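# Hang the marquee roof on its four posts

## Task

Put the marquee's roof on top of its four posts with the cap's ball facing upward: each of the four corner rings must be slid fully down over the spike of a different post, and the centre of the roof must hang free. The roof has to stay there on its own after every gripper has released it and every arm has moved away. Other items on the table should stay where they were, upright and untouched, and no rigid object may be knocked or set outside the work area.

## Robot and tools

Robots: six identical i2rt Big YAM arms named arm1 to arm6. Each has six revolute joints, a two-finger gripper and a wrist camera (armN_cam_wrist) that sits above the hand and looks toward the fingertips when joints 1 and 6 are zero and the hand is level. The hand can get about 1.0 m out from the joint-1 axis. Two fixed room cameras also exist: cam_high and cam_low.

Frame: one shared scene frame, metres, origin on the floor, +z up. The tabletop is near z=0.72. Approximate base positions and facing (degrees counter-clockwise from +x): arm1 (+0.29,+0.65) facing -102; arm2 (-0.22,+0.65) facing -85; arm3 (-0.31,-0.65) facing +99; arm4 (+0.24,-0.65) facing +83; arm5 (-0.70,-0.07) facing +8; arm6 (+0.70,+0.08) facing +166. So arm1 and arm2 sit on the +y edge, arm3 and arm4 on the -y edge, arm5 on the -x side and arm6 on the +x side, all facing the table centre. 'hand' means the midpoint between fingertips; its z axis runs along the fingers and the fingers close along its y axis.

Tool execute_actions: argument actions is a list holding either zero or one action. An action is an object keyed by arm name; under each name goes joints, an object of absolute joint targets (not offsets), keyed by name: joint1_rad -2.879..2.879 (base yaw, positive counter-clockwise seen from above, 0 points along the foot's facing), joint2_rad 0..3.141 (shoulder, 0 = upper arm back and roughly level, increasing lifts then swings forward), joint3_rad 0..3.019 (elbow, 0 = folded, increasing opens), joint4_rad -1.692..1.57 (hand pitch, positive tilts fingers up), joint5_rad -1.57..1.57 (hand yaw, positive toward the arm's right), joint6_rad -2.094..2.094 (hand roll, positive clockwise viewed from behind), gripper_m 0..0.093 (fingertip gap in metres). Radians for joints. Each arm gets its own object; any subset of arms and joints may appear, and all named motions begin together. Omitted joints may keep pushing toward an older target. Unknown keys or out-of-range numbers reject the whole call. Optional cameras: list of camera names or 'all'; omitted/null means all, [] means none. An empty actions list simply reports state and images.

Tool wait: seconds from 0 to 10; nothing new commanded, returns state and images.
Tool zoom_image: camera name and region [x0,y0,x1,y1] in pixels of that camera's latest full 504x504 image, origin top-left, at most 504 px per side.
Tool finished_scene: scene = integer number of the current scene; ends it irreversibly and reports success.

Results: joint_positions per arm; joint torques (raw drive output, offset and noisy, not zero in free air); a pictures line naming the cameras in image order; camera calibration updates when they change. joint_status tells how each commanded motion ended: done within tolerance (about ±0.045 joint1, ±0.14 joint2, ±0.09 joint3, ±0.055 joint4, ±0.03 joint5, ±0.035 joint6, ±0.003 gripper); off_target (rested away and may still push); contact_stop or time_out (holds where it stopped, though after time_out a joint may keep a nearby target and keep pushing); not_followed with a 'joint command not followed' line and usually a cause, meaning a self/inter-arm collision check blocked the arm targets (gripper still acts, and the blocked targets may be retried later); limit_stop_at_motor_heat after an overheat. on_its_own lists joints moving without this call's command; 'held at' is their current target, not position. To relieve a pushing joint, command its reported position. A stop reported in one result cancels the remaining motion, wait and finish calls of that reply.

Cautions: the arms do not halt on contact and can press hard, so keep contact gentle and relieve stuck joints. Hard pressing between two arms fails the run; the clearance check ignores fingers, gripper bodies and wrist cameras and may react late. Joints move at different speeds, so paths between postures can swing wide; lift clear before swinging. Holding loads heats motors: MOTOR HOT appears from 85 °C, and at 100 °C an OVER-TEMPERATURE FAULT drops that arm. Gripper force is about 50-62 N per pad. Avoid dropping, slamming or shoving objects, and don't knock rigid items off the work area. Loose objects may occasionally get a brief push from outside. Calibration is approximate; wrist-camera poses derive from joint readings and can be further off. The robot holds its last command while you compose a reply. Only finish after releasing the roof and withdrawing every arm.

Each tool is called as a command line: name --argument value for each argument, lists and objects as JSON in quotes; but a table of rows of numbers goes row by row, as --pt "numbers of a row", without its own name.

## Session

execute_actions --actions '[]'

Scene clock: 0.00 s.
Joint torques (N m, as the arm reports them, + toward a larger angle): no reading
Motor temperatures (°C, as the motors report them): arm1=[24 27 24 23 24 23] | arm2=[25 24 25 24 24 23] | arm3=[26 25 23 25 23 23] | arm4=[26 25 25 25 23 24] | arm5=[26 24 25 25 26 26] | arm6=[25 25 23 24 25 26]
arm1.joint_positions: joint1_rad=+0.245 joint2_rad=+0.437 joint3_rad=+0.555 joint4_rad=-1.251 joint5_rad=+0.212 joint6_rad=-0.409 gripper_m=+0.095
arm1.joint_status: not commanded
arm1.hand: x=+0.2691 y=+0.4582 z=+0.9926 quat_wxyz=(-0.042, -0.518, -0.821, +0.236) (m; scene frame)
arm2.joint_positions: joint1_rad=-0.366 joint2_rad=+0.535 joint3_rad=+0.408 joint4_rad=-1.014 joint5_rad=-0.239 joint6_rad=+0.295 gripper_m=+0.095
arm2.joint_status: not commanded
arm2.hand: x=-0.2454 y=+0.4381 z=+0.9305 quat_wxyz=(-0.236, -0.845, -0.475, +0.064) (m; scene frame)
arm3.joint_positions: joint1_rad=+0.111 joint2_rad=+0.342 joint3_rad=+0.660 joint4_rad=-1.409 joint5_rad=+0.301 joint6_rad=+0.515 gripper_m=+0.094
arm3.joint_status: not commanded
arm3.hand: x=-0.2956 y=-0.4815 z=+0.9613 quat_wxyz=(-0.228, +0.545, -0.792, -0.155) (m; scene frame)
arm4.joint_positions: joint1_rad=-0.202 joint2_rad=+0.477 joint3_rad=+0.482 joint4_rad=-1.115 joint5_rad=-0.158 joint6_rad=-0.533 gripper_m=+0.095
arm4.joint_status: not commanded
arm4.hand: x=+0.2863 y=-0.4468 z=+0.9177 quat_wxyz=(-0.191, +0.756, -0.609, -0.146) (m; scene frame)
arm5.joint_positions: joint1_rad=+0.407 joint2_rad=+0.389 joint3_rad=+0.612 joint4_rad=-1.291 joint5_rad=+0.083 joint6_rad=+0.245 gripper_m=+0.094
arm5.joint_status: not commanded
arm5.hand: x=-0.5345 y=+0.0195 z=+0.9414 quat_wxyz=(-0.243, +0.151, -0.956, -0.066) (m; scene frame)
arm6.joint_positions: joint1_rad=-0.303 joint2_rad=+0.495 joint3_rad=+0.446 joint4_rad=-1.065 joint5_rad=-0.289 joint6_rad=-0.198 gripper_m=+0.095
arm6.joint_status: not commanded
arm6.hand: x=+0.4975 y=+0.1505 z=+0.9185 quat_wxyz=(+0.049, +0.955, -0.144, -0.256) (m; scene frame)
pictures: arm1_cam_wrist, arm2_cam_wrist, arm3_cam_wrist, arm4_cam_wrist, arm5_cam_wrist, arm6_cam_wrist, cam_high, cam_low
Images, in order (width x height): arm1_cam_wrist 504x504, arm2_cam_wrist 504x504, arm3_cam_wrist 504x504, arm4_cam_wrist 504x504, arm5_cam_wrist 504x504, arm6_cam_wrist 504x504, cam_high 504x504, cam_low 504x504.

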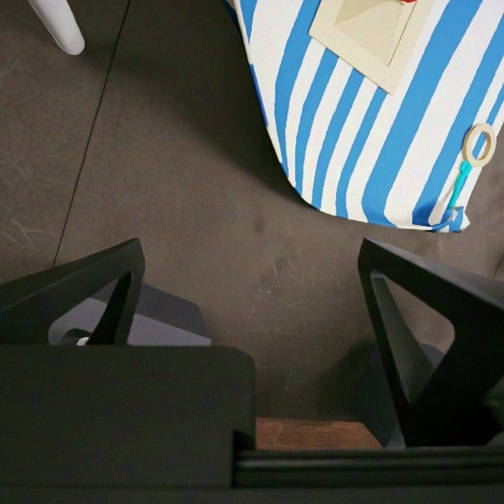

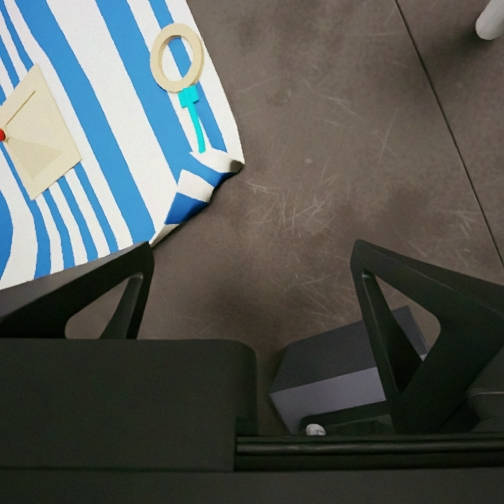

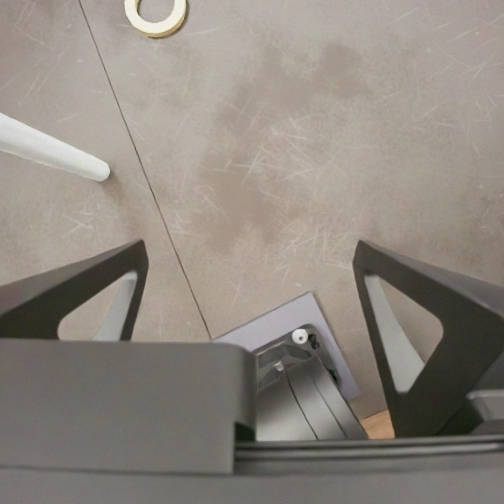

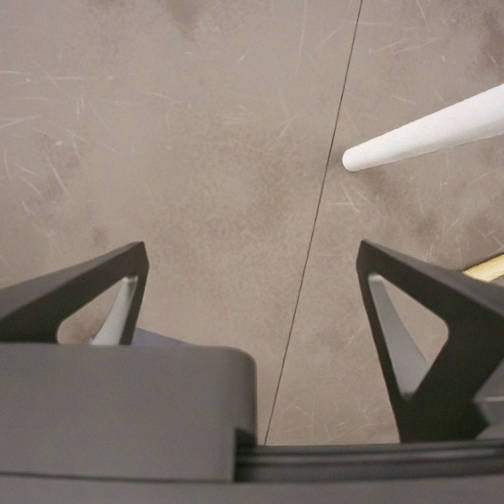

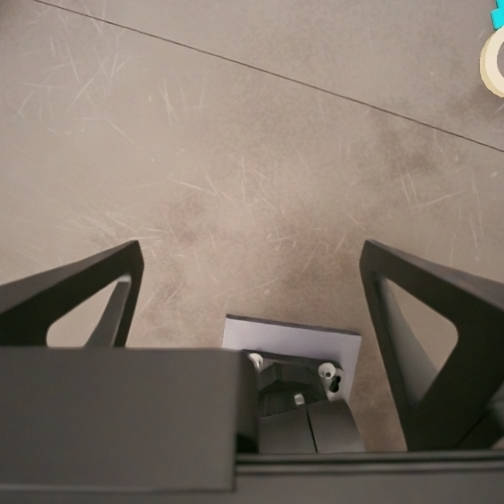

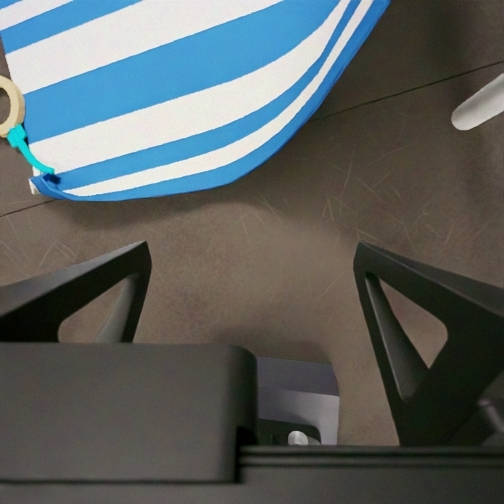

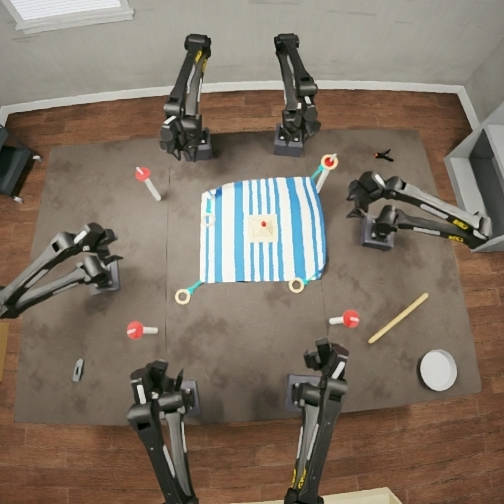

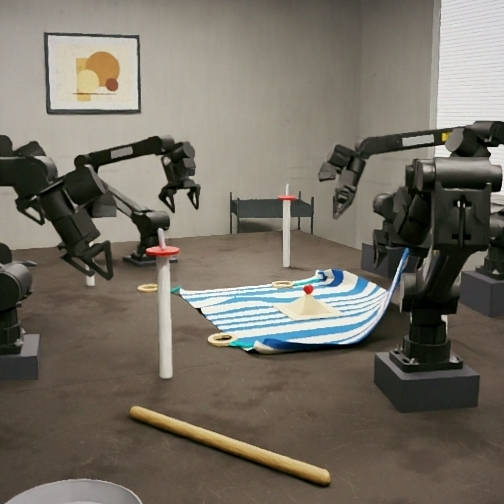

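zoom_image --camera "cam_high" --region '[110, 130, 380, 360]'

zoom_image --camera "cam_low" --region '[60, 170, 430, 400]'

zoom_image --camera "arm2_cam_wrist" --region '[100, 0, 300, 200]'

Region (110, 130, 380, 360) of cam_high's 504x504 image, scaled by 1.867, with more detail than that image has; it fills the top 429 rows of this view, and the rest is white.

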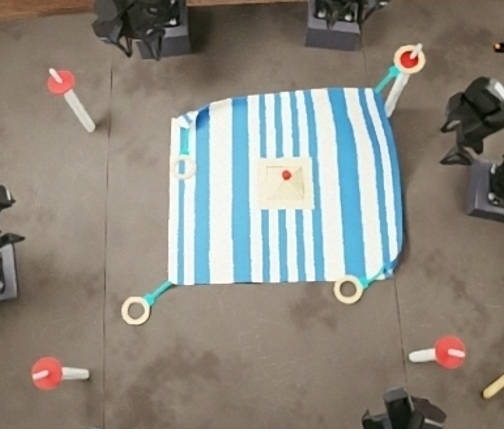

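Region (60, 170, 430, 400) of cam_low's 504x504 image, scaled by 1.362, with more detail than that image has; it fills the top 313 rows of this view, and the rest is white.

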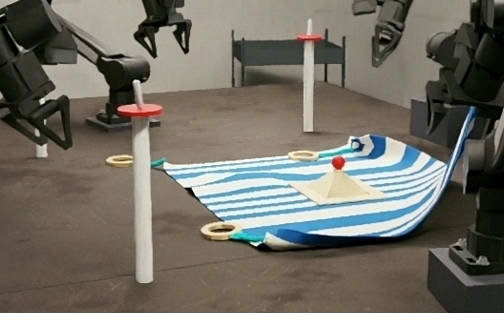

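Region (100, 0, 300, 200) of arm2_cam_wrist's 504x504 image, scaled by 2.520, with more detail than that image has.

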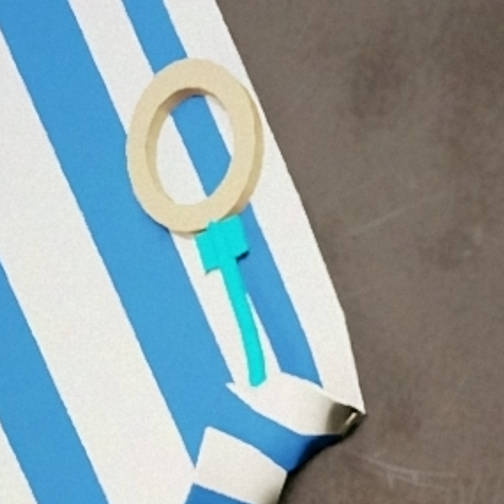

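execute_actions --actions '[{"arm2":{"joints":{"joint1_rad":0.02,"joint2_rad":1.2,"joint3_rad":1.0,"joint4_rad":-1.37,"joint5_rad":0,"joint6_rad":0}},"arm3":{"joints":{"joint1_rad":-0.17,"joint2_rad":1.4,"joint3_rad":1.2,"joint4_rad":-1.37,"joint5_rad":0,"joint6_rad":0}},"arm4":{"joints":{"joint1_rad":0.1,"joint2_rad":1.4,"joint3_rad":1.0,"joint4_rad":-1.17,"joint5_rad":0,"joint6_rad":0}},"arm5":{"joints":{"joint1_rad":0,"joint2_rad":0.1,"joint3_rad":0.5,"joint4_rad":-1.5,"joint5_rad":0,"joint6_rad":0}},"arm6":{"joints":{"joint1_rad":0.2,"joint2_rad":0.1,"joint3_rad":0.5,"joint4_rad":-1.5,"joint5_rad":0,"joint6_rad":0}}}]' --cameras '["arm2_cam_wrist","arm3_cam_wrist","arm4_cam_wrist","cam_high"]'

Scene clock: 11.30 s.
Joint torques (N m, as the arm reports them, + toward a larger angle): arm1=[-0.27  3.61 12.59  1.45  0.12 -0.15] | arm2=[ 1.68 -7.69 11.92 -0.24  0.11 -0.18] | arm3=[ -0.6  -10.69  12.28   0.59  -0.26  -0.14] | arm4=[ -1.09 -12.23  12.06   0.2    0.15   0.23] | arm5=[ 0.29  5.11  7.88  0.92 -0.22 -0.02] | arm6=[ 1.97  4.41 12.01  0.54  0.06  0.03]
Motor temperatures (°C, as the motors report them): arm1=[24 27 28 23 24 23] | arm2=[25 24 29 24 24 23] | arm3=[26 25 26 25 23 23] | arm4=[26 25 30 25 23 24] | arm5=[26 24 29 25 26 26] | arm6=[25 25 27 24 25 26]
arm1.joint_positions: joint1_rad=+0.245 joint2_rad=+0.437 joint3_rad=+0.555 joint4_rad=-1.251 joint5_rad=+0.212 joint6_rad=-0.409 gripper_m=+0.095
arm1.joint_status: not commanded
arm1.hand: x=+0.2691 y=+0.4582 z=+0.9926 quat_wxyz=(-0.042, -0.518, -0.821, +0.236) (m; scene frame)
arm2.joint_positions: joint1_rad=+0.013 joint2_rad=+1.202 joint3_rad=+0.952 joint4_rad=-1.361 joint5_rad=-0.002 joint6_rad=+0.015 gripper_m=+0.095
arm2.joint_status: all done
arm2.hand: x=-0.1985 y=+0.3427 z=+0.9850 quat_wxyz=(+0.008, -0.685, -0.729, -0.017) (m; scene frame)
arm3.joint_positions: joint1_rad=-0.166 joint2_rad=+1.397 joint3_rad=+1.170 joint4_rad=-1.372 joint5_rad=+0.004 joint6_rad=+0.010 gripper_m=+0.094
arm3.joint_status: all done
arm3.hand: x=-0.2877 y=-0.2617 z=+0.9145 quat_wxyz=(+0.009, +0.684, -0.730, +0.012) (m; scene frame)
arm4.joint_positions: joint1_rad=+0.095 joint2_rad=+1.413 joint3_rad=+0.968 joint4_rad=-1.162 joint5_rad=-0.003 joint6_rad=-0.011 gripper_m=+0.095
arm4.joint_status: all done
arm4.hand: x=+0.2609 y=-0.2855 z=+0.8744 quat_wxyz=(+0.012, +0.690, -0.724, +0.014) (m; scene frame)
arm5.joint_positions: joint1_rad=+0.003 joint2_rad=+0.097 joint3_rad=+0.496 joint4_rad=-1.492 joint5_rad=+0.003 joint6_rad=+0.009 gripper_m=+0.094
arm5.joint_status: all done
arm5.hand: x=-0.5849 y=-0.0514 z=+0.8993 quat_wxyz=(-0.235, +0.080, -0.968, -0.023) (m; scene frame)
arm6.joint_positions: joint1_rad=+0.196 joint2_rad=+0.099 joint3_rad=+0.446 joint4_rad=-1.491 joint5_rad=-0.003 joint6_rad=-0.018 gripper_m=+0.095
arm6.joint_status: all done
arm6.hand: x=+0.5866 y=+0.0880 z=+0.9239 quat_wxyz=(-0.005, +0.978, -0.023, -0.208) (m; scene frame)
pictures: arm2_cam_wrist, arm3_cam_wrist, arm4_cam_wrist, cam_high
camera_calibration (this result's frames):
arm2_cam_wrist: T_world_to_cam=[[-0.998914, -0.0462168, 0.00587851, -0.18913], [-0.0330118, 0.791182, 0.610689, -0.871727], [-0.0328751, 0.609832, -0.791849, 0.688813], [0, 0, 0, 1]] pos_world=[-0.195057, 0.260893, 1.0789]
arm3_cam_wrist: T_world_to_cam=[[0.99847, -0.0534593, 0.0141422, 0.25723], [-0.0510692, -0.793356, 0.606612, -0.766531], [-0.0212092, -0.606407, -0.794872, 0.681116], [0, 0, 0, 1]] pos_world=[-0.281537, -0.181347, 1.00275]
arm4_cam_wrist: T_world_to_cam=[[0.997847, -0.0631272, -0.0177863, -0.258113], [-0.039186, -0.791321, 0.610144, -0.744686], [-0.0525913, -0.608133, -0.792091, 0.655771], [0, 0, 0, 1]] pos_world=[0.262863, -0.206783, 0.969205]
Images, in order (width x height): arm2_cam_wrist 504x504, arm3_cam_wrist 504x504, arm4_cam_wrist 504x504, cam_high 504x504.

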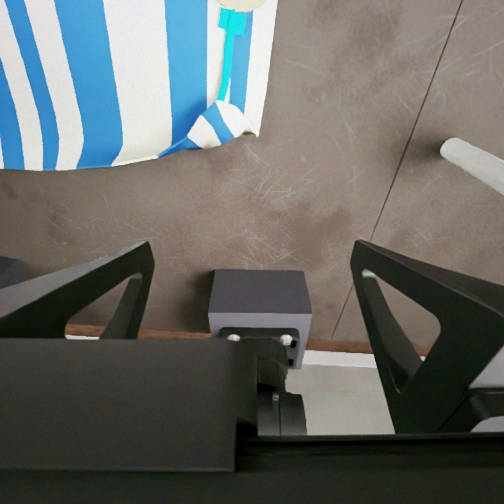

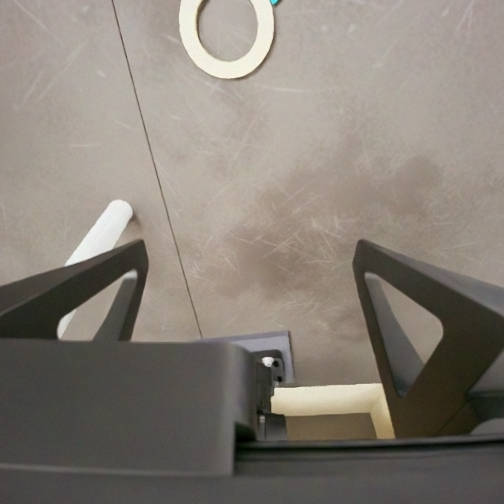

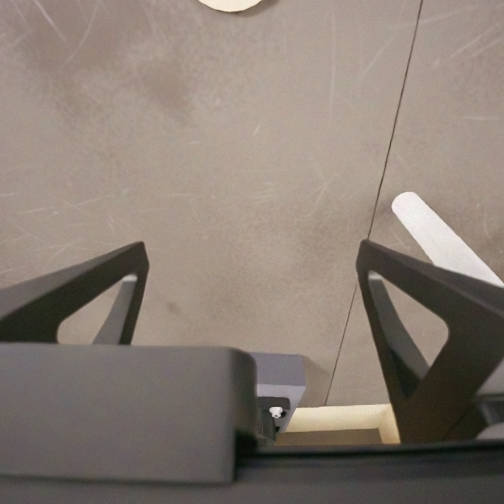

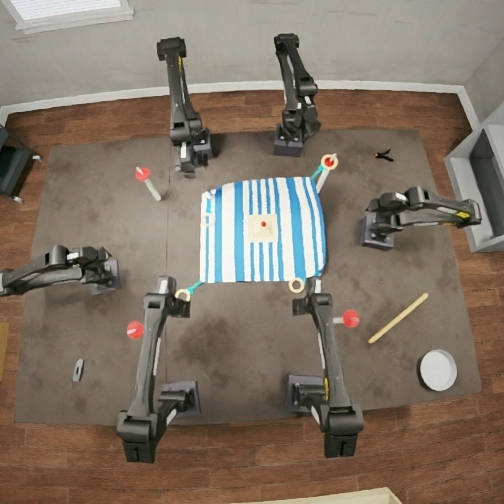

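execute_actions --actions '[{"arm2":{"joints":{"joint1_rad":0.035,"joint2_rad":1.82,"joint3_rad":0.99,"joint4_rad":-0.70,"joint6_rad":0.1}},"arm3":{"joints":{"joint1_rad":-0.13,"joint2_rad":1.72,"joint3_rad":1.2,"joint4_rad":-1.015,"joint6_rad":0.97}},"arm4":{"joints":{"joint1_rad":0.138,"joint2_rad":1.83,"joint3_rad":1.23,"joint4_rad":-0.93,"joint6_rad":1.12}}}]' --cameras '["arm2_cam_wrist","arm3_cam_wrist","arm4_cam_wrist"]'

Scene clock: 18.93 s.
Joint torques (N m, as the arm reports them, + toward a larger angle): arm1=[-0.59  3.15 12.48  1.36  0.11 -0.15] | arm2=[  2.22 -14.41   8.19   0.71   0.11   0.18] | arm3=[ -0.08 -15.56  11.04   0.88  -0.14   0.03] | arm4=[ -0.63 -18.36   9.9    0.81   0.17   0.23] | arm5=[ 0.33  5.05  7.88  0.95 -0.22 -0.02] | arm6=[ 1.9   4.34 12.35  0.68  0.06  0.04]
Motor temperatures (°C, as the motors report them): arm1=[24 27 30 23 24 23] | arm2=[25 24 30 24 24 23] | arm3=[26 26 27 25 23 23] | arm4=[26 26 31 25 23 24] | arm5=[26 24 30 25 26 26] | arm6=[25 25 29 24 25 26]
arm1.joint_positions: joint1_rad=+0.245 joint2_rad=+0.437 joint3_rad=+0.555 joint4_rad=-1.251 joint5_rad=+0.212 joint6_rad=-0.409 gripper_m=+0.095
arm1.joint_status: not commanded
arm1.hand: x=+0.2691 y=+0.4582 z=+0.9926 quat_wxyz=(-0.042, -0.518, -0.821, +0.236) (m; scene frame)
arm2.joint_positions: joint1_rad=+0.023 joint2_rad=+1.821 joint3_rad=+0.957 joint4_rad=-0.710 joint5_rad=-0.002 joint6_rad=+0.086 gripper_m=+0.095
arm2.joint_status: all done
arm2.hand: x=-0.1820 y=+0.2229 z=+0.7617 quat_wxyz=(-0.005, -0.706, -0.708, -0.005) (m; scene frame)
arm3.joint_positions: joint1_rad=-0.132 joint2_rad=+1.727 joint3_rad=+1.170 joint4_rad=-1.026 joint5_rad=+0.003 joint6_rad=+0.960 gripper_m=+0.094
arm3.joint_status: all done
arm3.hand: x=-0.2992 y=-0.1809 z=+0.7772 quat_wxyz=(+0.000, +0.291, -0.957, +0.007) (m; scene frame)
arm4.joint_positions: joint1_rad=+0.133 joint2_rad=+1.848 joint3_rad=+1.211 joint4_rad=-0.940 joint5_rad=-0.001 joint6_rad=+1.109 gripper_m=+0.095
arm4.joint_status: all done
arm4.hand: x=+0.2508 y=-0.1537 z=+0.7725 quat_wxyz=(-0.002, +0.218, -0.976, +0.004) (m; scene frame)
arm5.joint_positions: joint1_rad=+0.003 joint2_rad=+0.097 joint3_rad=+0.496 joint4_rad=-1.492 joint5_rad=+0.003 joint6_rad=+0.009 gripper_m=+0.094
arm5.joint_status: not commanded
arm5.hand: x=-0.5849 y=-0.0514 z=+0.8993 quat_wxyz=(-0.235, +0.080, -0.968, -0.023) (m; scene frame)
arm6.joint_positions: joint1_rad=+0.196 joint2_rad=+0.099 joint3_rad=+0.446 joint4_rad=-1.491 joint5_rad=-0.003 joint6_rad=-0.018 gripper_m=+0.095
arm6.joint_status: not commanded
arm6.hand: x=+0.5866 y=+0.0880 z=+0.9239 quat_wxyz=(-0.005, +0.978, -0.023, -0.208) (m; scene frame)
pictures: arm2_cam_wrist, arm3_cam_wrist, arm4_cam_wrist
camera_calibration (this result's frames):
arm2_cam_wrist: T_world_to_cam=[[-0.999881, 0.0146735, 0.00477757, -0.189726], [0.0147124, 0.813021, 0.582049, -0.61437], [0.00465642, 0.58205, -0.81314, 0.614872], [0, 0, 0, 1]] pos_world=[-0.183527, 0.144393, 0.858477]
arm3_cam_wrist: T_world_to_cam=[[0.565387, -0.824507, 0.0229416, -0.00087581], [-0.675911, -0.44719, 0.585803, -0.727894], [-0.47274, -0.346712, -0.810128, 0.54444], [0, 0, 0, 1]] pos_world=[-0.234118, -0.137466, 0.867489]
arm4_cam_wrist: T_world_to_cam=[[0.413791, -0.91026, -0.0142583, -0.228024], [-0.738613, -0.344836, 0.579257, -0.310736], [-0.532191, -0.22916, -0.81502, 0.850894], [0, 0, 0, 1]] pos_world=[0.317679, -0.119724, 0.870241]
Images, in order (width x height): arm2_cam_wrist 504x504, arm3_cam_wrist 504x504, arm4_cam_wrist 504x504.

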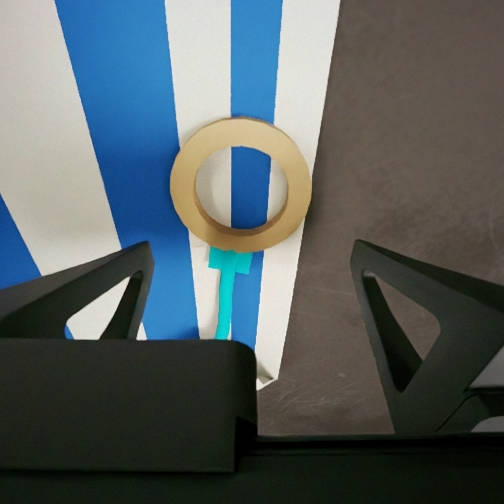

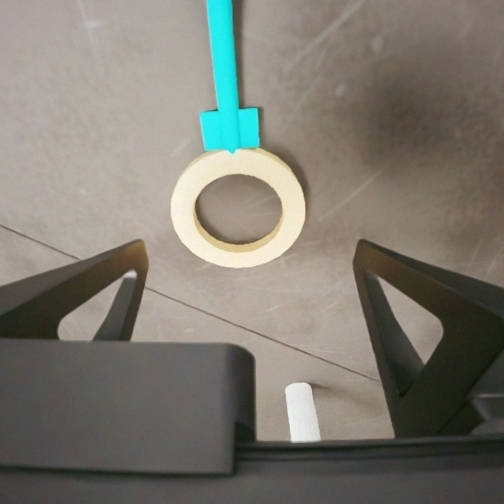

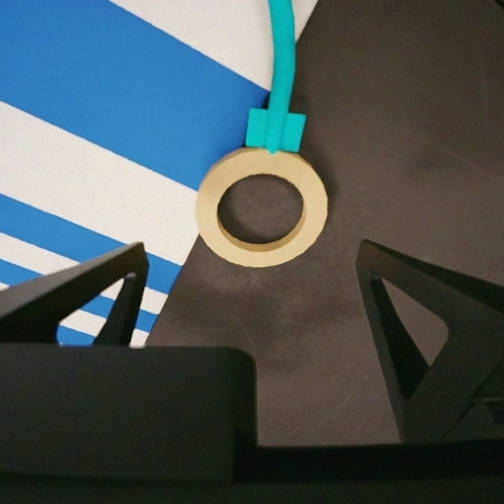

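execute_actions --actions '[{"arm2":{"joints":{"joint1_rad":0.042,"joint2_rad":1.935,"joint3_rad":1.065,"joint4_rad":-0.65}},"arm3":{"joints":{"joint2_rad":1.805,"joint3_rad":1.145,"joint4_rad":-0.885}},"arm4":{"joints":{"joint1_rad":0.117,"joint2_rad":1.905,"joint3_rad":1.187,"joint4_rad":-0.817}}}]' --cameras '["arm2_cam_wrist","arm3_cam_wrist","arm4_cam_wrist","cam_low"]'

Scene clock: 23.27 s.
Joint torques (N m, as the arm reports them, + toward a larger angle): arm1=[-0.23  3.61 12.55  1.43  0.13 -0.13] | arm2=[  2.19 -14.76   7.26   0.47   0.11   0.18] | arm3=[ -0.1  -14.71   7.16   1.01  -0.13   0.03] | arm4=[ -1.45 -17.36   8.05   1.02   0.18   0.25] | arm5=[ 0.32  5.1   7.86  0.93 -0.22 -0.03] | arm6=[ 1.03  4.46 12.08  0.69  0.09 -0.01]
Motor temperatures (°C, as the motors report them): arm1=[24 27 30 23 24 23] | arm2=[25 24 30 24 24 23] | arm3=[26 26 27 25 23 23] | arm4=[26 26 31 25 23 24] | arm5=[26 24 30 25 26 26] | arm6=[25 25 30 24 25 26]
arm1.joint_positions: joint1_rad=+0.245 joint2_rad=+0.437 joint3_rad=+0.555 joint4_rad=-1.251 joint5_rad=+0.212 joint6_rad=-0.409 gripper_m=+0.095
arm1.joint_status: not commanded
arm1.hand: x=+0.2691 y=+0.4582 z=+0.9926 quat_wxyz=(-0.042, -0.518, -0.821, +0.236) (m; scene frame)
arm2.joint_positions: joint1_rad=+0.030 joint2_rad=+1.928 joint3_rad=+1.044 joint4_rad=-0.654 joint5_rad=-0.002 joint6_rad=+0.086 gripper_m=+0.095
arm2.joint_status: all done
arm2.hand: x=-0.1752 y=+0.1835 z=+0.7381 quat_wxyz=(-0.019, -0.704, -0.710, +0.007) (m; scene frame)
arm3.joint_positions: joint1_rad=-0.132 joint2_rad=+1.790 joint3_rad=+1.154 joint4_rad=-0.896 joint5_rad=+0.003 joint6_rad=+0.960 gripper_m=+0.094
arm3.joint_status: all done
arm3.hand: x=-0.2988 y=-0.1628 z=+0.7436 quat_wxyz=(-0.008, +0.290, -0.957, -0.017) (m; scene frame)
arm4.joint_positions: joint1_rad=+0.127 joint2_rad=+1.909 joint3_rad=+1.182 joint4_rad=-0.833 joint5_rad=-0.001 joint6_rad=+1.110 gripper_m=+0.095
arm4.joint_status: all done
arm4.hand: x=+0.2540 y=-0.1506 z=+0.7349 quat_wxyz=(-0.004, +0.215, -0.977, -0.005) (m; scene frame)
arm5.joint_positions: joint1_rad=+0.003 joint2_rad=+0.097 joint3_rad=+0.496 joint4_rad=-1.492 joint5_rad=+0.003 joint6_rad=+0.009 gripper_m=+0.094
arm5.joint_status: not commanded
arm5.hand: x=-0.5849 y=-0.0514 z=+0.8993 quat_wxyz=(-0.235, +0.080, -0.968, -0.023) (m; scene frame)
arm6.joint_positions: joint1_rad=+0.196 joint2_rad=+0.099 joint3_rad=+0.446 joint4_rad=-1.491 joint5_rad=-0.003 joint6_rad=-0.018 gripper_m=+0.095
arm6.joint_status: not commanded
arm6.hand: x=+0.5866 y=+0.0880 z=+0.9239 quat_wxyz=(-0.005, +0.978, -0.023, -0.208) (m; scene frame)
pictures: arm2_cam_wrist, arm3_cam_wrist, arm4_cam_wrist, cam_low
camera_calibration (this result's frames):
arm2_cam_wrist: T_world_to_cam=[[-0.999958, 0.00912651, 0.00104848, -0.178491], [0.00818886, 0.833809, 0.551992, -0.551479], [0.00416353, 0.551977, -0.833849, 0.639297], [0, 0, 0, 1]] pos_world=[-0.176629, 0.10858, 0.837677]
arm3_cam_wrist: T_world_to_cam=[[0.565128, -0.824807, -0.0179887, 0.044896], [-0.676659, -0.475876, 0.561849, -0.686939], [-0.471978, -0.305344, -0.827044, 0.543293], [0, 0, 0, 1]] pos_world=[-0.233773, -0.123976, 0.836091]
arm4_cam_wrist: T_world_to_cam=[[0.407992, -0.912511, -0.0294224, -0.214734], [-0.741062, -0.349815, 0.573112, -0.281125], [-0.533263, -0.212022, -0.818949, 0.82839], [0, 0, 0, 1]] pos_world=[0.321029, -0.118653, 0.833207]
Images, in order (width x height): arm2_cam_wrist 504x504, arm3_cam_wrist 504x504, arm4_cam_wrist 504x504, cam_low 504x504.

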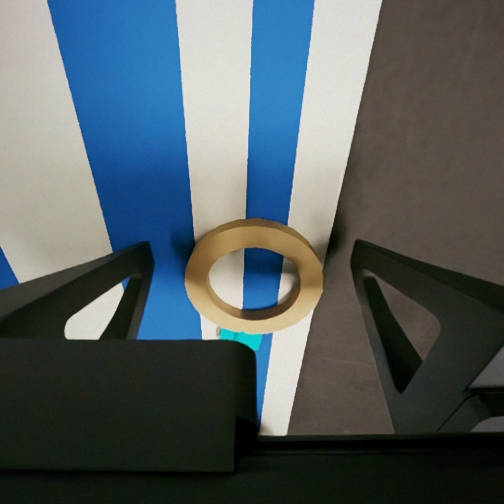

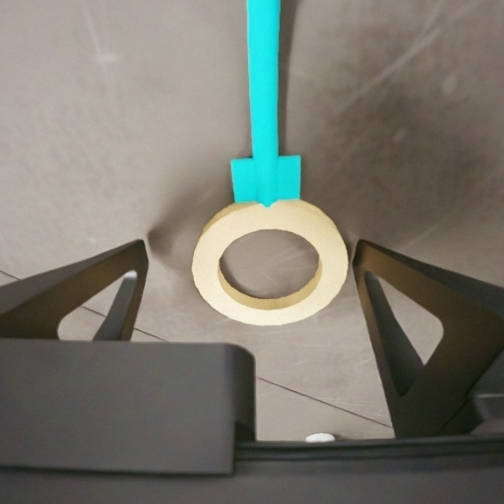

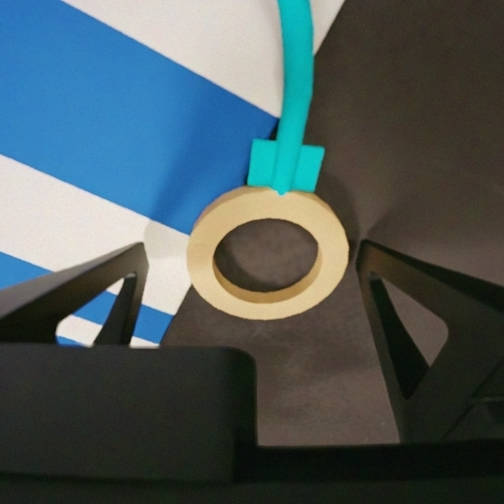

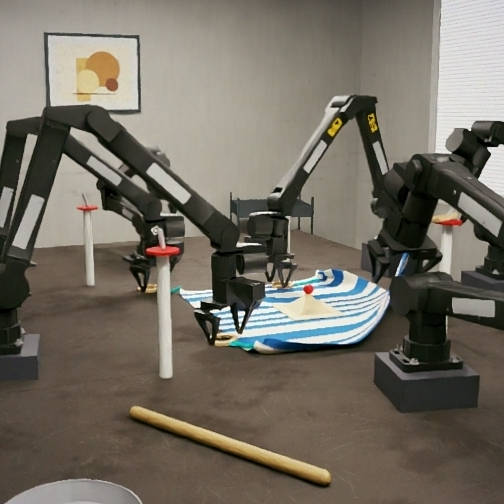

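execute_actions --actions '[{"arm2":{"joints":{"joint2_rad":1.96,"joint4_rad":-0.695}},"arm3":{"joints":{"joint2_rad":1.838,"joint4_rad":-0.94}},"arm4":{"joints":{"joint2_rad":1.923,"joint4_rad":-0.865}}}]' --cameras '["arm2_cam_wrist","arm3_cam_wrist","arm4_cam_wrist"]'

Scene clock: 25.23 s.
Joint torques (N m, as the arm reports them, + toward a larger angle): arm1=[-0.02  3.29 12.48  1.37  0.12 -0.15] | arm2=[  2.22 -13.84   6.92  -0.1    0.11   0.17] | arm3=[ -0.08 -12.66   7.04  -0.22  -0.07  -0.02] | arm4=[ -1.64 -15.83   8.14  -0.11   0.15   0.23] | arm5=[ 0.32  5.12  7.88  0.94 -0.22 -0.02] | arm6=[ 1.18  3.43 12.18  0.75  0.12  0.1 ]
Motor temperatures (°C, as the motors report them): arm1=[24 27 31 23 24 23] | arm2=[25 25 30 24 24 23] | arm3=[26 26 27 25 23 23] | arm4=[26 27 30 25 23 24] | arm5=[26 24 30 25 26 26] | arm6=[25 25 31 24 25 26]
arm1.joint_positions: joint1_rad=+0.245 joint2_rad=+0.437 joint3_rad=+0.555 joint4_rad=-1.251 joint5_rad=+0.212 joint6_rad=-0.409 gripper_m=+0.095
arm1.joint_status: not commanded
arm1.hand: x=+0.2691 y=+0.4582 z=+0.9926 quat_wxyz=(-0.042, -0.518, -0.821, +0.236) (m; scene frame)
arm2.joint_positions: joint1_rad=+0.030 joint2_rad=+1.945 joint3_rad=+1.044 joint4_rad=-0.687 joint5_rad=-0.002 joint6_rad=+0.086 gripper_m=+0.095
arm2.joint_status: all done
arm2.hand: x=-0.1762 y=+0.1950 z=+0.7308 quat_wxyz=(+0.000, -0.704, -0.710, -0.009) (m; scene frame)
arm3.joint_positions: joint1_rad=-0.132 joint2_rad=+1.800 joint3_rad=+1.154 joint4_rad=-0.920 joint5_rad=+0.002 joint6_rad=+0.965 gripper_m=+0.094
arm3.joint_status: all done
arm3.hand: x=-0.2991 y=-0.1699 z=+0.7391 quat_wxyz=(-0.002, +0.288, -0.958, -0.001) (m; scene frame)
arm4.joint_positions: joint1_rad=+0.127 joint2_rad=+1.911 joint3_rad=+1.182 joint4_rad=-0.851 joint5_rad=-0.001 joint6_rad=+1.110 gripper_m=+0.095
arm4.joint_status: all done
arm4.hand: x=+0.2539 y=-0.1553 z=+0.7340 quat_wxyz=(-0.001, +0.215, -0.977, +0.005) (m; scene frame)
arm5.joint_positions: joint1_rad=+0.003 joint2_rad=+0.097 joint3_rad=+0.496 joint4_rad=-1.492 joint5_rad=+0.003 joint6_rad=+0.009 gripper_m=+0.094
arm5.joint_status: not commanded
arm5.hand: x=-0.5849 y=-0.0514 z=+0.8993 quat_wxyz=(-0.235, +0.080, -0.968, -0.023) (m; scene frame)
arm6.joint_positions: joint1_rad=+0.196 joint2_rad=+0.099 joint3_rad=+0.446 joint4_rad=-1.491 joint5_rad=-0.003 joint6_rad=-0.018 gripper_m=+0.095
arm6.joint_status: not commanded
arm6.hand: x=+0.5866 y=+0.0880 z=+0.9239 quat_wxyz=(-0.005, +0.978, -0.023, -0.208) (m; scene frame)
pictures: arm2_cam_wrist, arm3_cam_wrist, arm4_cam_wrist
camera_calibration (this result's frames):
arm2_cam_wrist: T_world_to_cam=[[-0.999947, 0.00834883, 0.00608609, -0.183107], [0.0103316, 0.805784, 0.592119, -0.580484], [0.0000394317, 0.592151, -0.805827, 0.597796], [0, 0, 0, 1]] pos_world=[-0.177123, 0.115288, 0.82655]
arm3_cam_wrist: T_world_to_cam=[[0.561316, -0.827556, 0.00861469, 0.0179153], [-0.677692, -0.453642, 0.578742, -0.697009], [-0.475034, -0.330695, -0.815465, 0.523467], [0, 0, 0, 1]] pos_world=[-0.233749, -0.128258, 0.830103]
arm4_cam_wrist: T_world_to_cam=[[0.40786, -0.912972, -0.0115426, -0.232182], [-0.740797, -0.33828, 0.580333, -0.285923], [-0.533732, -0.228144, -0.814298, 0.820782], [0, 0, 0, 1]] pos_world=[0.320964, -0.121441, 0.831611]
Images, in order (width x height): arm2_cam_wrist 504x504, arm3_cam_wrist 504x504, arm4_cam_wrist 504x504.

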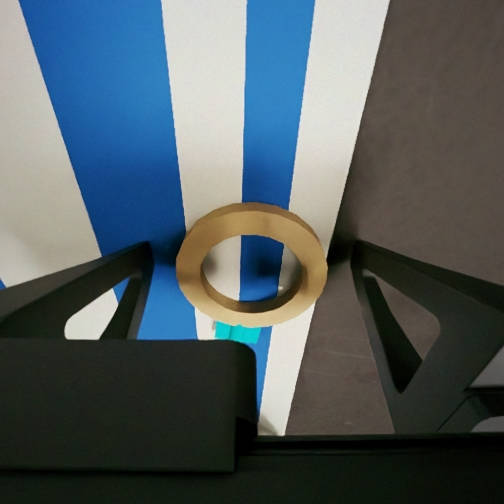

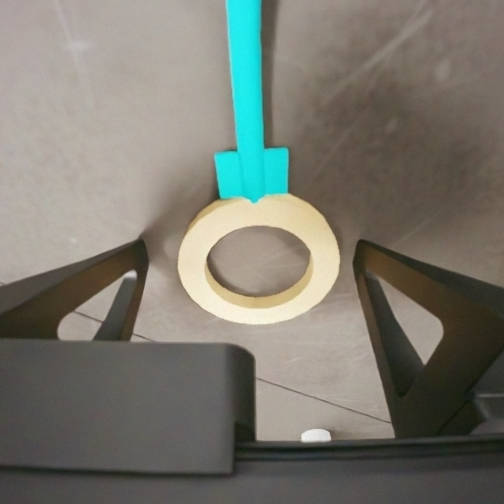

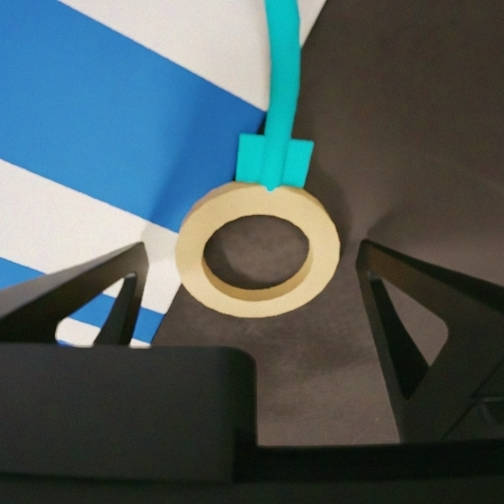

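execute_actions --actions '[{"arm2":{"joints":{"joint2_rad":1.945,"gripper_m":0.05}},"arm3":{"joints":{"joint2_rad":1.805,"gripper_m":0.05}},"arm4":{"joints":{"joint1_rad":0.105,"joint2_rad":1.91,"gripper_m":0.05}}}]' --cameras '["arm2_cam_wrist","arm3_cam_wrist","arm4_cam_wrist"]'

Scene clock: 26.83 s.
Joint torques (N m, as the arm reports them, + toward a larger angle): arm1=[-0.19  3.6  12.6   1.35  0.12 -0.15] | arm2=[  2.09 -15.88   7.04  -0.18   0.09   0.17] | arm3=[ -0.02 -15.23   7.02  -0.11   0.07  -0.01] | arm4=[ -1.74 -17.08   8.13   0.08   0.16   0.23] | arm5=[ 0.34  5.1   7.87  0.95 -0.22 -0.03] | arm6=[ 2.48  4.09 12.14  0.79  0.05  0.01]
Motor temperatures (°C, as the motors report them): arm1=[24 27 31 23 24 23] | arm2=[25 25 30 24 24 23] | arm3=[26 26 27 25 23 23] | arm4=[26 27 30 25 23 24] | arm5=[26 24 30 25 26 26] | arm6=[25 25 31 24 25 26]
arm1.joint_positions: joint1_rad=+0.245 joint2_rad=+0.437 joint3_rad=+0.555 joint4_rad=-1.251 joint5_rad=+0.212 joint6_rad=-0.409 gripper_m=+0.095
arm1.joint_status: not commanded
arm1.hand: x=+0.2691 y=+0.4582 z=+0.9926 quat_wxyz=(-0.042, -0.518, -0.821, +0.236) (m; scene frame)
arm2.joint_positions: joint1_rad=+0.030 joint2_rad=+1.945 joint3_rad=+1.044 joint4_rad=-0.687 joint5_rad=-0.002 joint6_rad=+0.086 gripper_m=+0.067
arm2.joint_status: gripper_m off_target (ended at +0.067, target +0.050); the others done
arm2.hand: x=-0.1763 y=+0.1949 z=+0.7308 quat_wxyz=(+0.000, -0.704, -0.710, -0.009) (m; scene frame)
arm3.joint_positions: joint1_rad=-0.132 joint2_rad=+1.799 joint3_rad=+1.154 joint4_rad=-0.923 joint5_rad=-0.001 joint6_rad=+0.965 gripper_m=+0.067
arm3.joint_status: gripper_m off_target (ended at +0.067, target +0.050); the others done
arm3.hand: x=-0.2997 y=-0.1705 z=+0.7393 quat_wxyz=(+0.000, +0.288, -0.958, +0.000) (m; scene frame)
arm4.joint_positions: joint1_rad=+0.113 joint2_rad=+1.911 joint3_rad=+1.182 joint4_rad=-0.851 joint5_rad=-0.001 joint6_rad=+1.110 gripper_m=+0.067
arm4.joint_status: gripper_m off_target (ended at +0.067, target +0.050); the others done
arm4.hand: x=+0.2608 y=-0.1557 z=+0.7340 quat_wxyz=(-0.001, +0.208, -0.978, +0.005) (m; scene frame)
arm5.joint_positions: joint1_rad=+0.003 joint2_rad=+0.097 joint3_rad=+0.496 joint4_rad=-1.492 joint5_rad=+0.003 joint6_rad=+0.009 gripper_m=+0.094
arm5.joint_status: not commanded
arm5.hand: x=-0.5849 y=-0.0514 z=+0.8993 quat_wxyz=(-0.235, +0.080, -0.968, -0.023) (m; scene frame)
arm6.joint_positions: joint1_rad=+0.196 joint2_rad=+0.099 joint3_rad=+0.446 joint4_rad=-1.491 joint5_rad=-0.003 joint6_rad=-0.018 gripper_m=+0.095
arm6.joint_status: not commanded
arm6.hand: x=+0.5866 y=+0.0880 z=+0.9239 quat_wxyz=(-0.005, +0.978, -0.023, -0.208) (m; scene frame)
pictures: arm2_cam_wrist, arm3_cam_wrist, arm4_cam_wrist
camera_calibration (this result's frames):
arm2_cam_wrist: T_world_to_cam=[[-0.999942, 0.00834075, 0.00684499, -0.18379], [0.0107744, 0.805826, 0.592054, -0.580353], [-0.000577703, 0.592093, -0.805869, 0.597735], [0, 0, 0, 1]] pos_world=[-0.177181, 0.115283, 0.826554]
arm3_cam_wrist: T_world_to_cam=[[0.561345, -0.827536, 0.00871561, 0.0176576], [-0.675893, -0.452352, 0.581847, -0.699282], [-0.477557, -0.332507, -0.813252, 0.520454], [0, 0, 0, 1]] pos_world=[-0.234005, -0.128654, 0.829981]
arm4_cam_wrist: T_world_to_cam=[[0.394581, -0.918792, -0.0112831, -0.232965], [-0.745621, -0.327339, 0.58043, -0.278006], [-0.536988, -0.220614, -0.814232, 0.826442], [0, 0, 0, 1]] pos_world=[0.328426, -0.122725, 0.83165]
Images, in order (width x height): arm2_cam_wrist 504x504, arm3_cam_wrist 504x504, arm4_cam_wrist 504x504.

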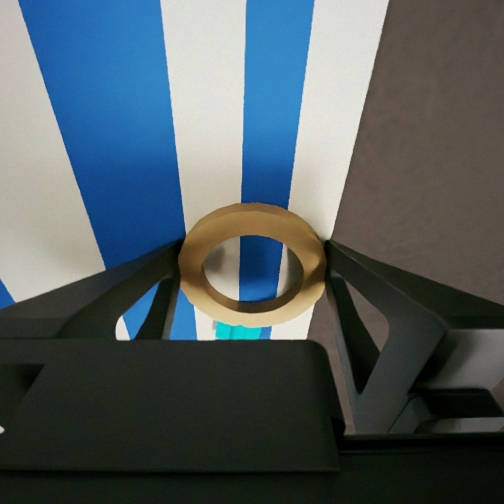

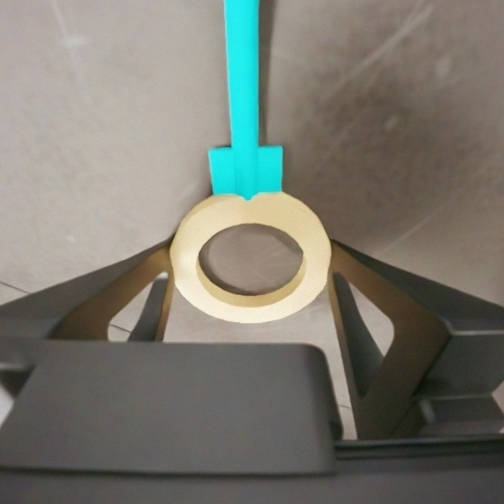

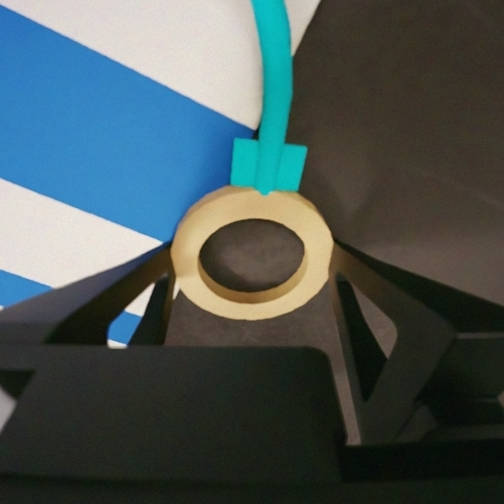

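execute_actions --actions '[{"arm2":{"joints":{"joint2_rad":1.65,"joint3_rad":1.14,"joint4_rad":-1.03,"joint6_rad":1.2}},"arm3":{"joints":{"joint2_rad":1.54,"joint3_rad":1.3,"joint4_rad":-1.29}},"arm4":{"joints":{"joint2_rad":1.58,"joint3_rad":1.25,"joint4_rad":-1.2,"joint6_rad":0.2}}}]' --cameras '["cam_low"]'

execute_actions --actions '[{"arm2":{"joints":{"joint1_rad":-0.3,"joint2_rad":1.30,"joint3_rad":1.26,"joint4_rad":-1.47,"joint6_rad":1.8}},"arm3":{"joints":{"joint2_rad":1.235,"joint3_rad":1.43,"joint4_rad":-1.69}},"arm4":{"joints":{"joint2_rad":1.21,"joint3_rad":1.31,"joint4_rad":-1.61,"joint6_rad":-0.8}}}]' --cameras '["arm2_cam_wrist","arm3_cam_wrist","arm4_cam_wrist","cam_low","cam_high"]'

Scene clock: 31.67 s.
Joint torques (N m, as the arm reports them, + toward a larger angle): arm1=[-0.27  3.41 12.49  1.4   0.14 -0.14] | arm2=[  2.13 -12.91   9.3   -0.15   0.17   0.22] | arm3=[ -0.09 -11.98  11.47   0.19   0.07  -0.02] | arm4=[ -1.41 -14.35  11.68   0.12   0.1    0.04] | arm5=[ 0.28  5.05  7.87  0.93 -0.22 -0.02] | arm6=[ 1.21  3.55 12.26  0.81  0.16 -0.01]
Motor temperatures (°C, as the motors report them): arm1=[24 27 32 23 24 23] | arm2=[25 25 30 24 24 23] | arm3=[26 27 27 25 23 23] | arm4=[26 27 30 25 23 24] | arm5=[26 24 30 25 26 26] | arm6=[25 25 32 24 25 26]
arm1.joint_positions: joint1_rad=+0.245 joint2_rad=+0.437 joint3_rad=+0.555 joint4_rad=-1.251 joint5_rad=+0.212 joint6_rad=-0.409 gripper_m=+0.095
arm1.joint_status: not commanded
arm1.hand: x=+0.2691 y=+0.4582 z=+0.9926 quat_wxyz=(-0.042, -0.518, -0.821, +0.236) (m; scene frame)
arm2.joint_positions: joint1_rad=+0.030 joint2_rad=+1.640 joint3_rad=+1.117 joint4_rad=-1.021 joint5_rad=-0.002 joint6_rad=+1.185 gripper_m=+0.067
arm2.joint_status: all done
arm2.hand: x=-0.1786 y=+0.1991 z=+0.8845 quat_wxyz=(-0.016, -0.971, -0.237, -0.005) (m; scene frame)
arm3.joint_positions: joint1_rad=-0.132 joint2_rad=+1.525 joint3_rad=+1.281 joint4_rad=-1.279 joint5_rad=-0.001 joint6_rad=+0.965 gripper_m=+0.067
arm3.joint_status: all done
arm3.hand: x=-0.3004 y=-0.1950 z=+0.9049 quat_wxyz=(-0.007, +0.288, -0.957, -0.022) (m; scene frame)
arm4.joint_positions: joint1_rad=+0.113 joint2_rad=+1.581 joint3_rad=+1.226 joint4_rad=-1.186 joint5_rad=-0.001 joint6_rad=+0.211 gripper_m=+0.067
arm4.joint_status: all done
arm4.hand: x=+0.2583 y=-0.1911 z=+0.8994 quat_wxyz=(-0.012, +0.613, -0.790, -0.010) (m; scene frame)
arm5.joint_positions: joint1_rad=+0.003 joint2_rad=+0.097 joint3_rad=+0.496 joint4_rad=-1.492 joint5_rad=+0.003 joint6_rad=+0.009 gripper_m=+0.094
arm5.joint_status: not commanded
arm5.hand: x=-0.5849 y=-0.0514 z=+0.8993 quat_wxyz=(-0.235, +0.080, -0.968, -0.023) (m; scene frame)
arm6.joint_positions: joint1_rad=+0.196 joint2_rad=+0.099 joint3_rad=+0.446 joint4_rad=-1.491 joint5_rad=-0.003 joint6_rad=-0.018 gripper_m=+0.095
arm6.joint_status: not commanded
arm6.hand: x=+0.5866 y=+0.0880 z=+0.9239 quat_wxyz=(-0.005, +0.978, -0.023, -0.208) (m; scene frame)
pictures: cam_low
Images, in order (width x height): cam_low 504x504.

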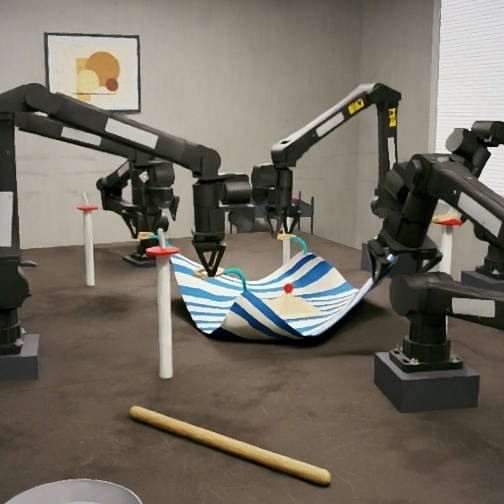

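Scene clock: 33.53 s.
Joint torques (N m, as the arm reports them, + toward a larger angle): arm1=[-0.27  3.65 12.57  1.36  0.11 -0.16] | arm2=[ 1.92 -9.03 10.49 -0.18  0.02  0.17] | arm3=[-0.19 -8.99 12.34  0.27  0.07 -0.02] | arm4=[-1.6  -9.28 12.66  0.06  0.04  0.04] | arm5=[ 0.31  5.11  7.88  0.92 -0.22 -0.02] | arm6=[ 1.29  3.29 11.97  0.63  0.06  0.05]
Motor temperatures (°C, as the motors report them): arm1=[24 27 32 23 24 23] | arm2=[25 25 30 24 24 23] | arm3=[26 27 27 25 23 23] | arm4=[26 27 31 25 23 24] | arm5=[26 24 30 25 26 26] | arm6=[25 25 32 24 25 26]
arm1.joint_positions: joint1_rad=+0.245 joint2_rad=+0.437 joint3_rad=+0.555 joint4_rad=-1.251 joint5_rad=+0.212 joint6_rad=-0.409 gripper_m=+0.095
arm1.joint_status: not commanded
arm1.hand: x=+0.2691 y=+0.4582 z=+0.9926 quat_wxyz=(-0.042, -0.518, -0.821, +0.236) (m; scene frame)
arm2.joint_positions: joint1_rad=-0.310 joint2_rad=+1.298 joint3_rad=+1.236 joint4_rad=-1.461 joint5_rad=+0.002 joint6_rad=+1.785 gripper_m=+0.067
arm2.joint_status: all done
arm2.hand: x=-0.3160 y=+0.2844 z=+1.0595 quat_wxyz=(-0.024, -0.973, +0.228, -0.005) (m; scene frame)
arm3.joint_positions: joint1_rad=-0.132 joint2_rad=+1.233 joint3_rad=+1.404 joint4_rad=-1.679 joint5_rad=-0.001 joint6_rad=+0.965 gripper_m=+0.067
arm3.joint_status: all done
arm3.hand: x=-0.3028 y=-0.2972 z=+1.0613 quat_wxyz=(-0.009, +0.288, -0.957, -0.029) (m; scene frame)
arm4.joint_positions: joint1_rad=+0.113 joint2_rad=+1.216 joint3_rad=+1.282 joint4_rad=-1.598 joint5_rad=-0.001 joint6_rad=-0.789 gripper_m=+0.067
arm4.joint_status: all done
arm4.hand: x=+0.2525 y=-0.3055 z=+1.0578 quat_wxyz=(-0.019, +0.916, -0.400, -0.004) (m; scene frame)
arm5.joint_positions: joint1_rad=+0.003 joint2_rad=+0.097 joint3_rad=+0.496 joint4_rad=-1.492 joint5_rad=+0.003 joint6_rad=+0.009 gripper_m=+0.094
arm5.joint_status: not commanded
arm5.hand: x=-0.5849 y=-0.0514 z=+0.8993 quat_wxyz=(-0.235, +0.080, -0.968, -0.023) (m; scene frame)
arm6.joint_positions: joint1_rad=+0.196 joint2_rad=+0.099 joint3_rad=+0.446 joint4_rad=-1.491 joint5_rad=-0.003 joint6_rad=-0.018 gripper_m=+0.095
arm6.joint_status: not commanded
arm6.hand: x=+0.5866 y=+0.0880 z=+0.9239 quat_wxyz=(-0.005, +0.978, -0.023, -0.208) (m; scene frame)
pictures: arm2_cam_wrist, arm3_cam_wrist, arm4_cam_wrist, cam_high, cam_low
camera_calibration (this result's frames):
arm2_cam_wrist: T_world_to_cam=[[0.459496, 0.887854, -0.0240653, -0.0826918], [0.717576, -0.355132, 0.599137, -0.299522], [0.5234, -0.29257, -0.800285, 1.22088], [0, 0, 0, 1]] pos_world=[-0.386084, 0.324242, 1.15452]
arm3_cam_wrist: T_world_to_cam=[[0.561435, -0.826533, -0.0404248, -0.0357773], [-0.676572, -0.486603, 0.552691, -0.925533], [-0.476488, -0.282949, -0.832405, 0.774122], [0, 0, 0, 1]] pos_world=[-0.237244, -0.260901, 1.15447]
arm4_cam_wrist: T_world_to_cam=[[0.742615, 0.669665, 0.00849462, 0.0127787], [0.550554, -0.617653, 0.5616, -0.917266], [0.381331, -0.412376, -0.827365, 0.77601], [0, 0, 0, 1]] pos_world=[0.199599, -0.255102, 1.15707]
Images, in order (width x height): arm2_cam_wrist 504x504, arm3_cam_wrist 504x504, arm4_cam_wrist 504x504, cam_high 504x504, cam_low 504x504.

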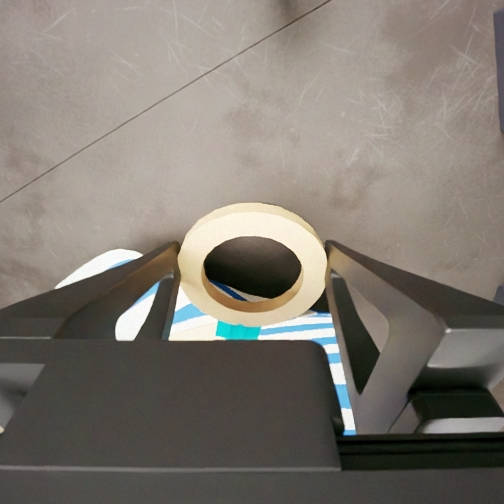

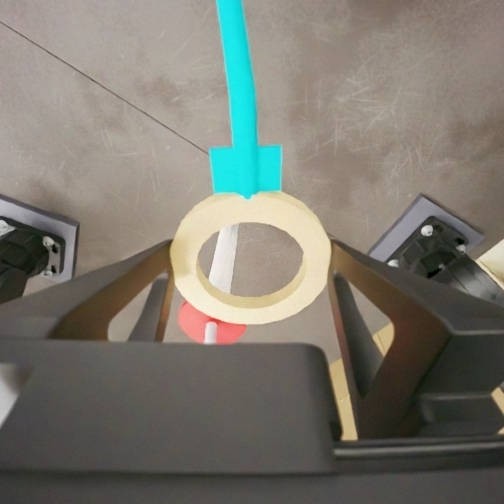

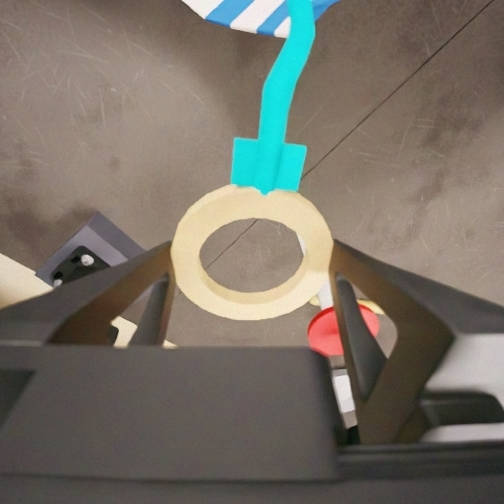

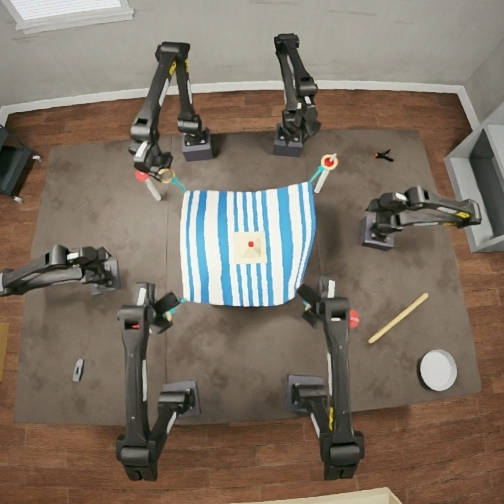

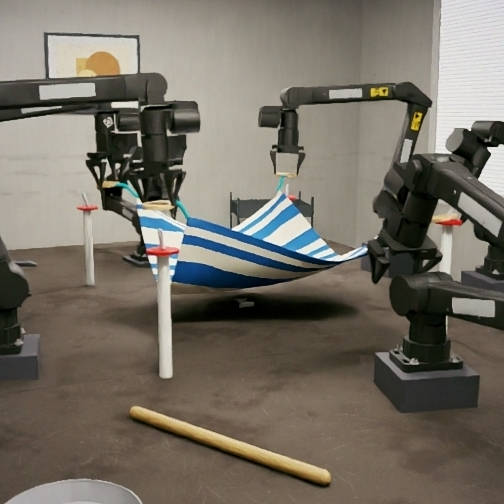

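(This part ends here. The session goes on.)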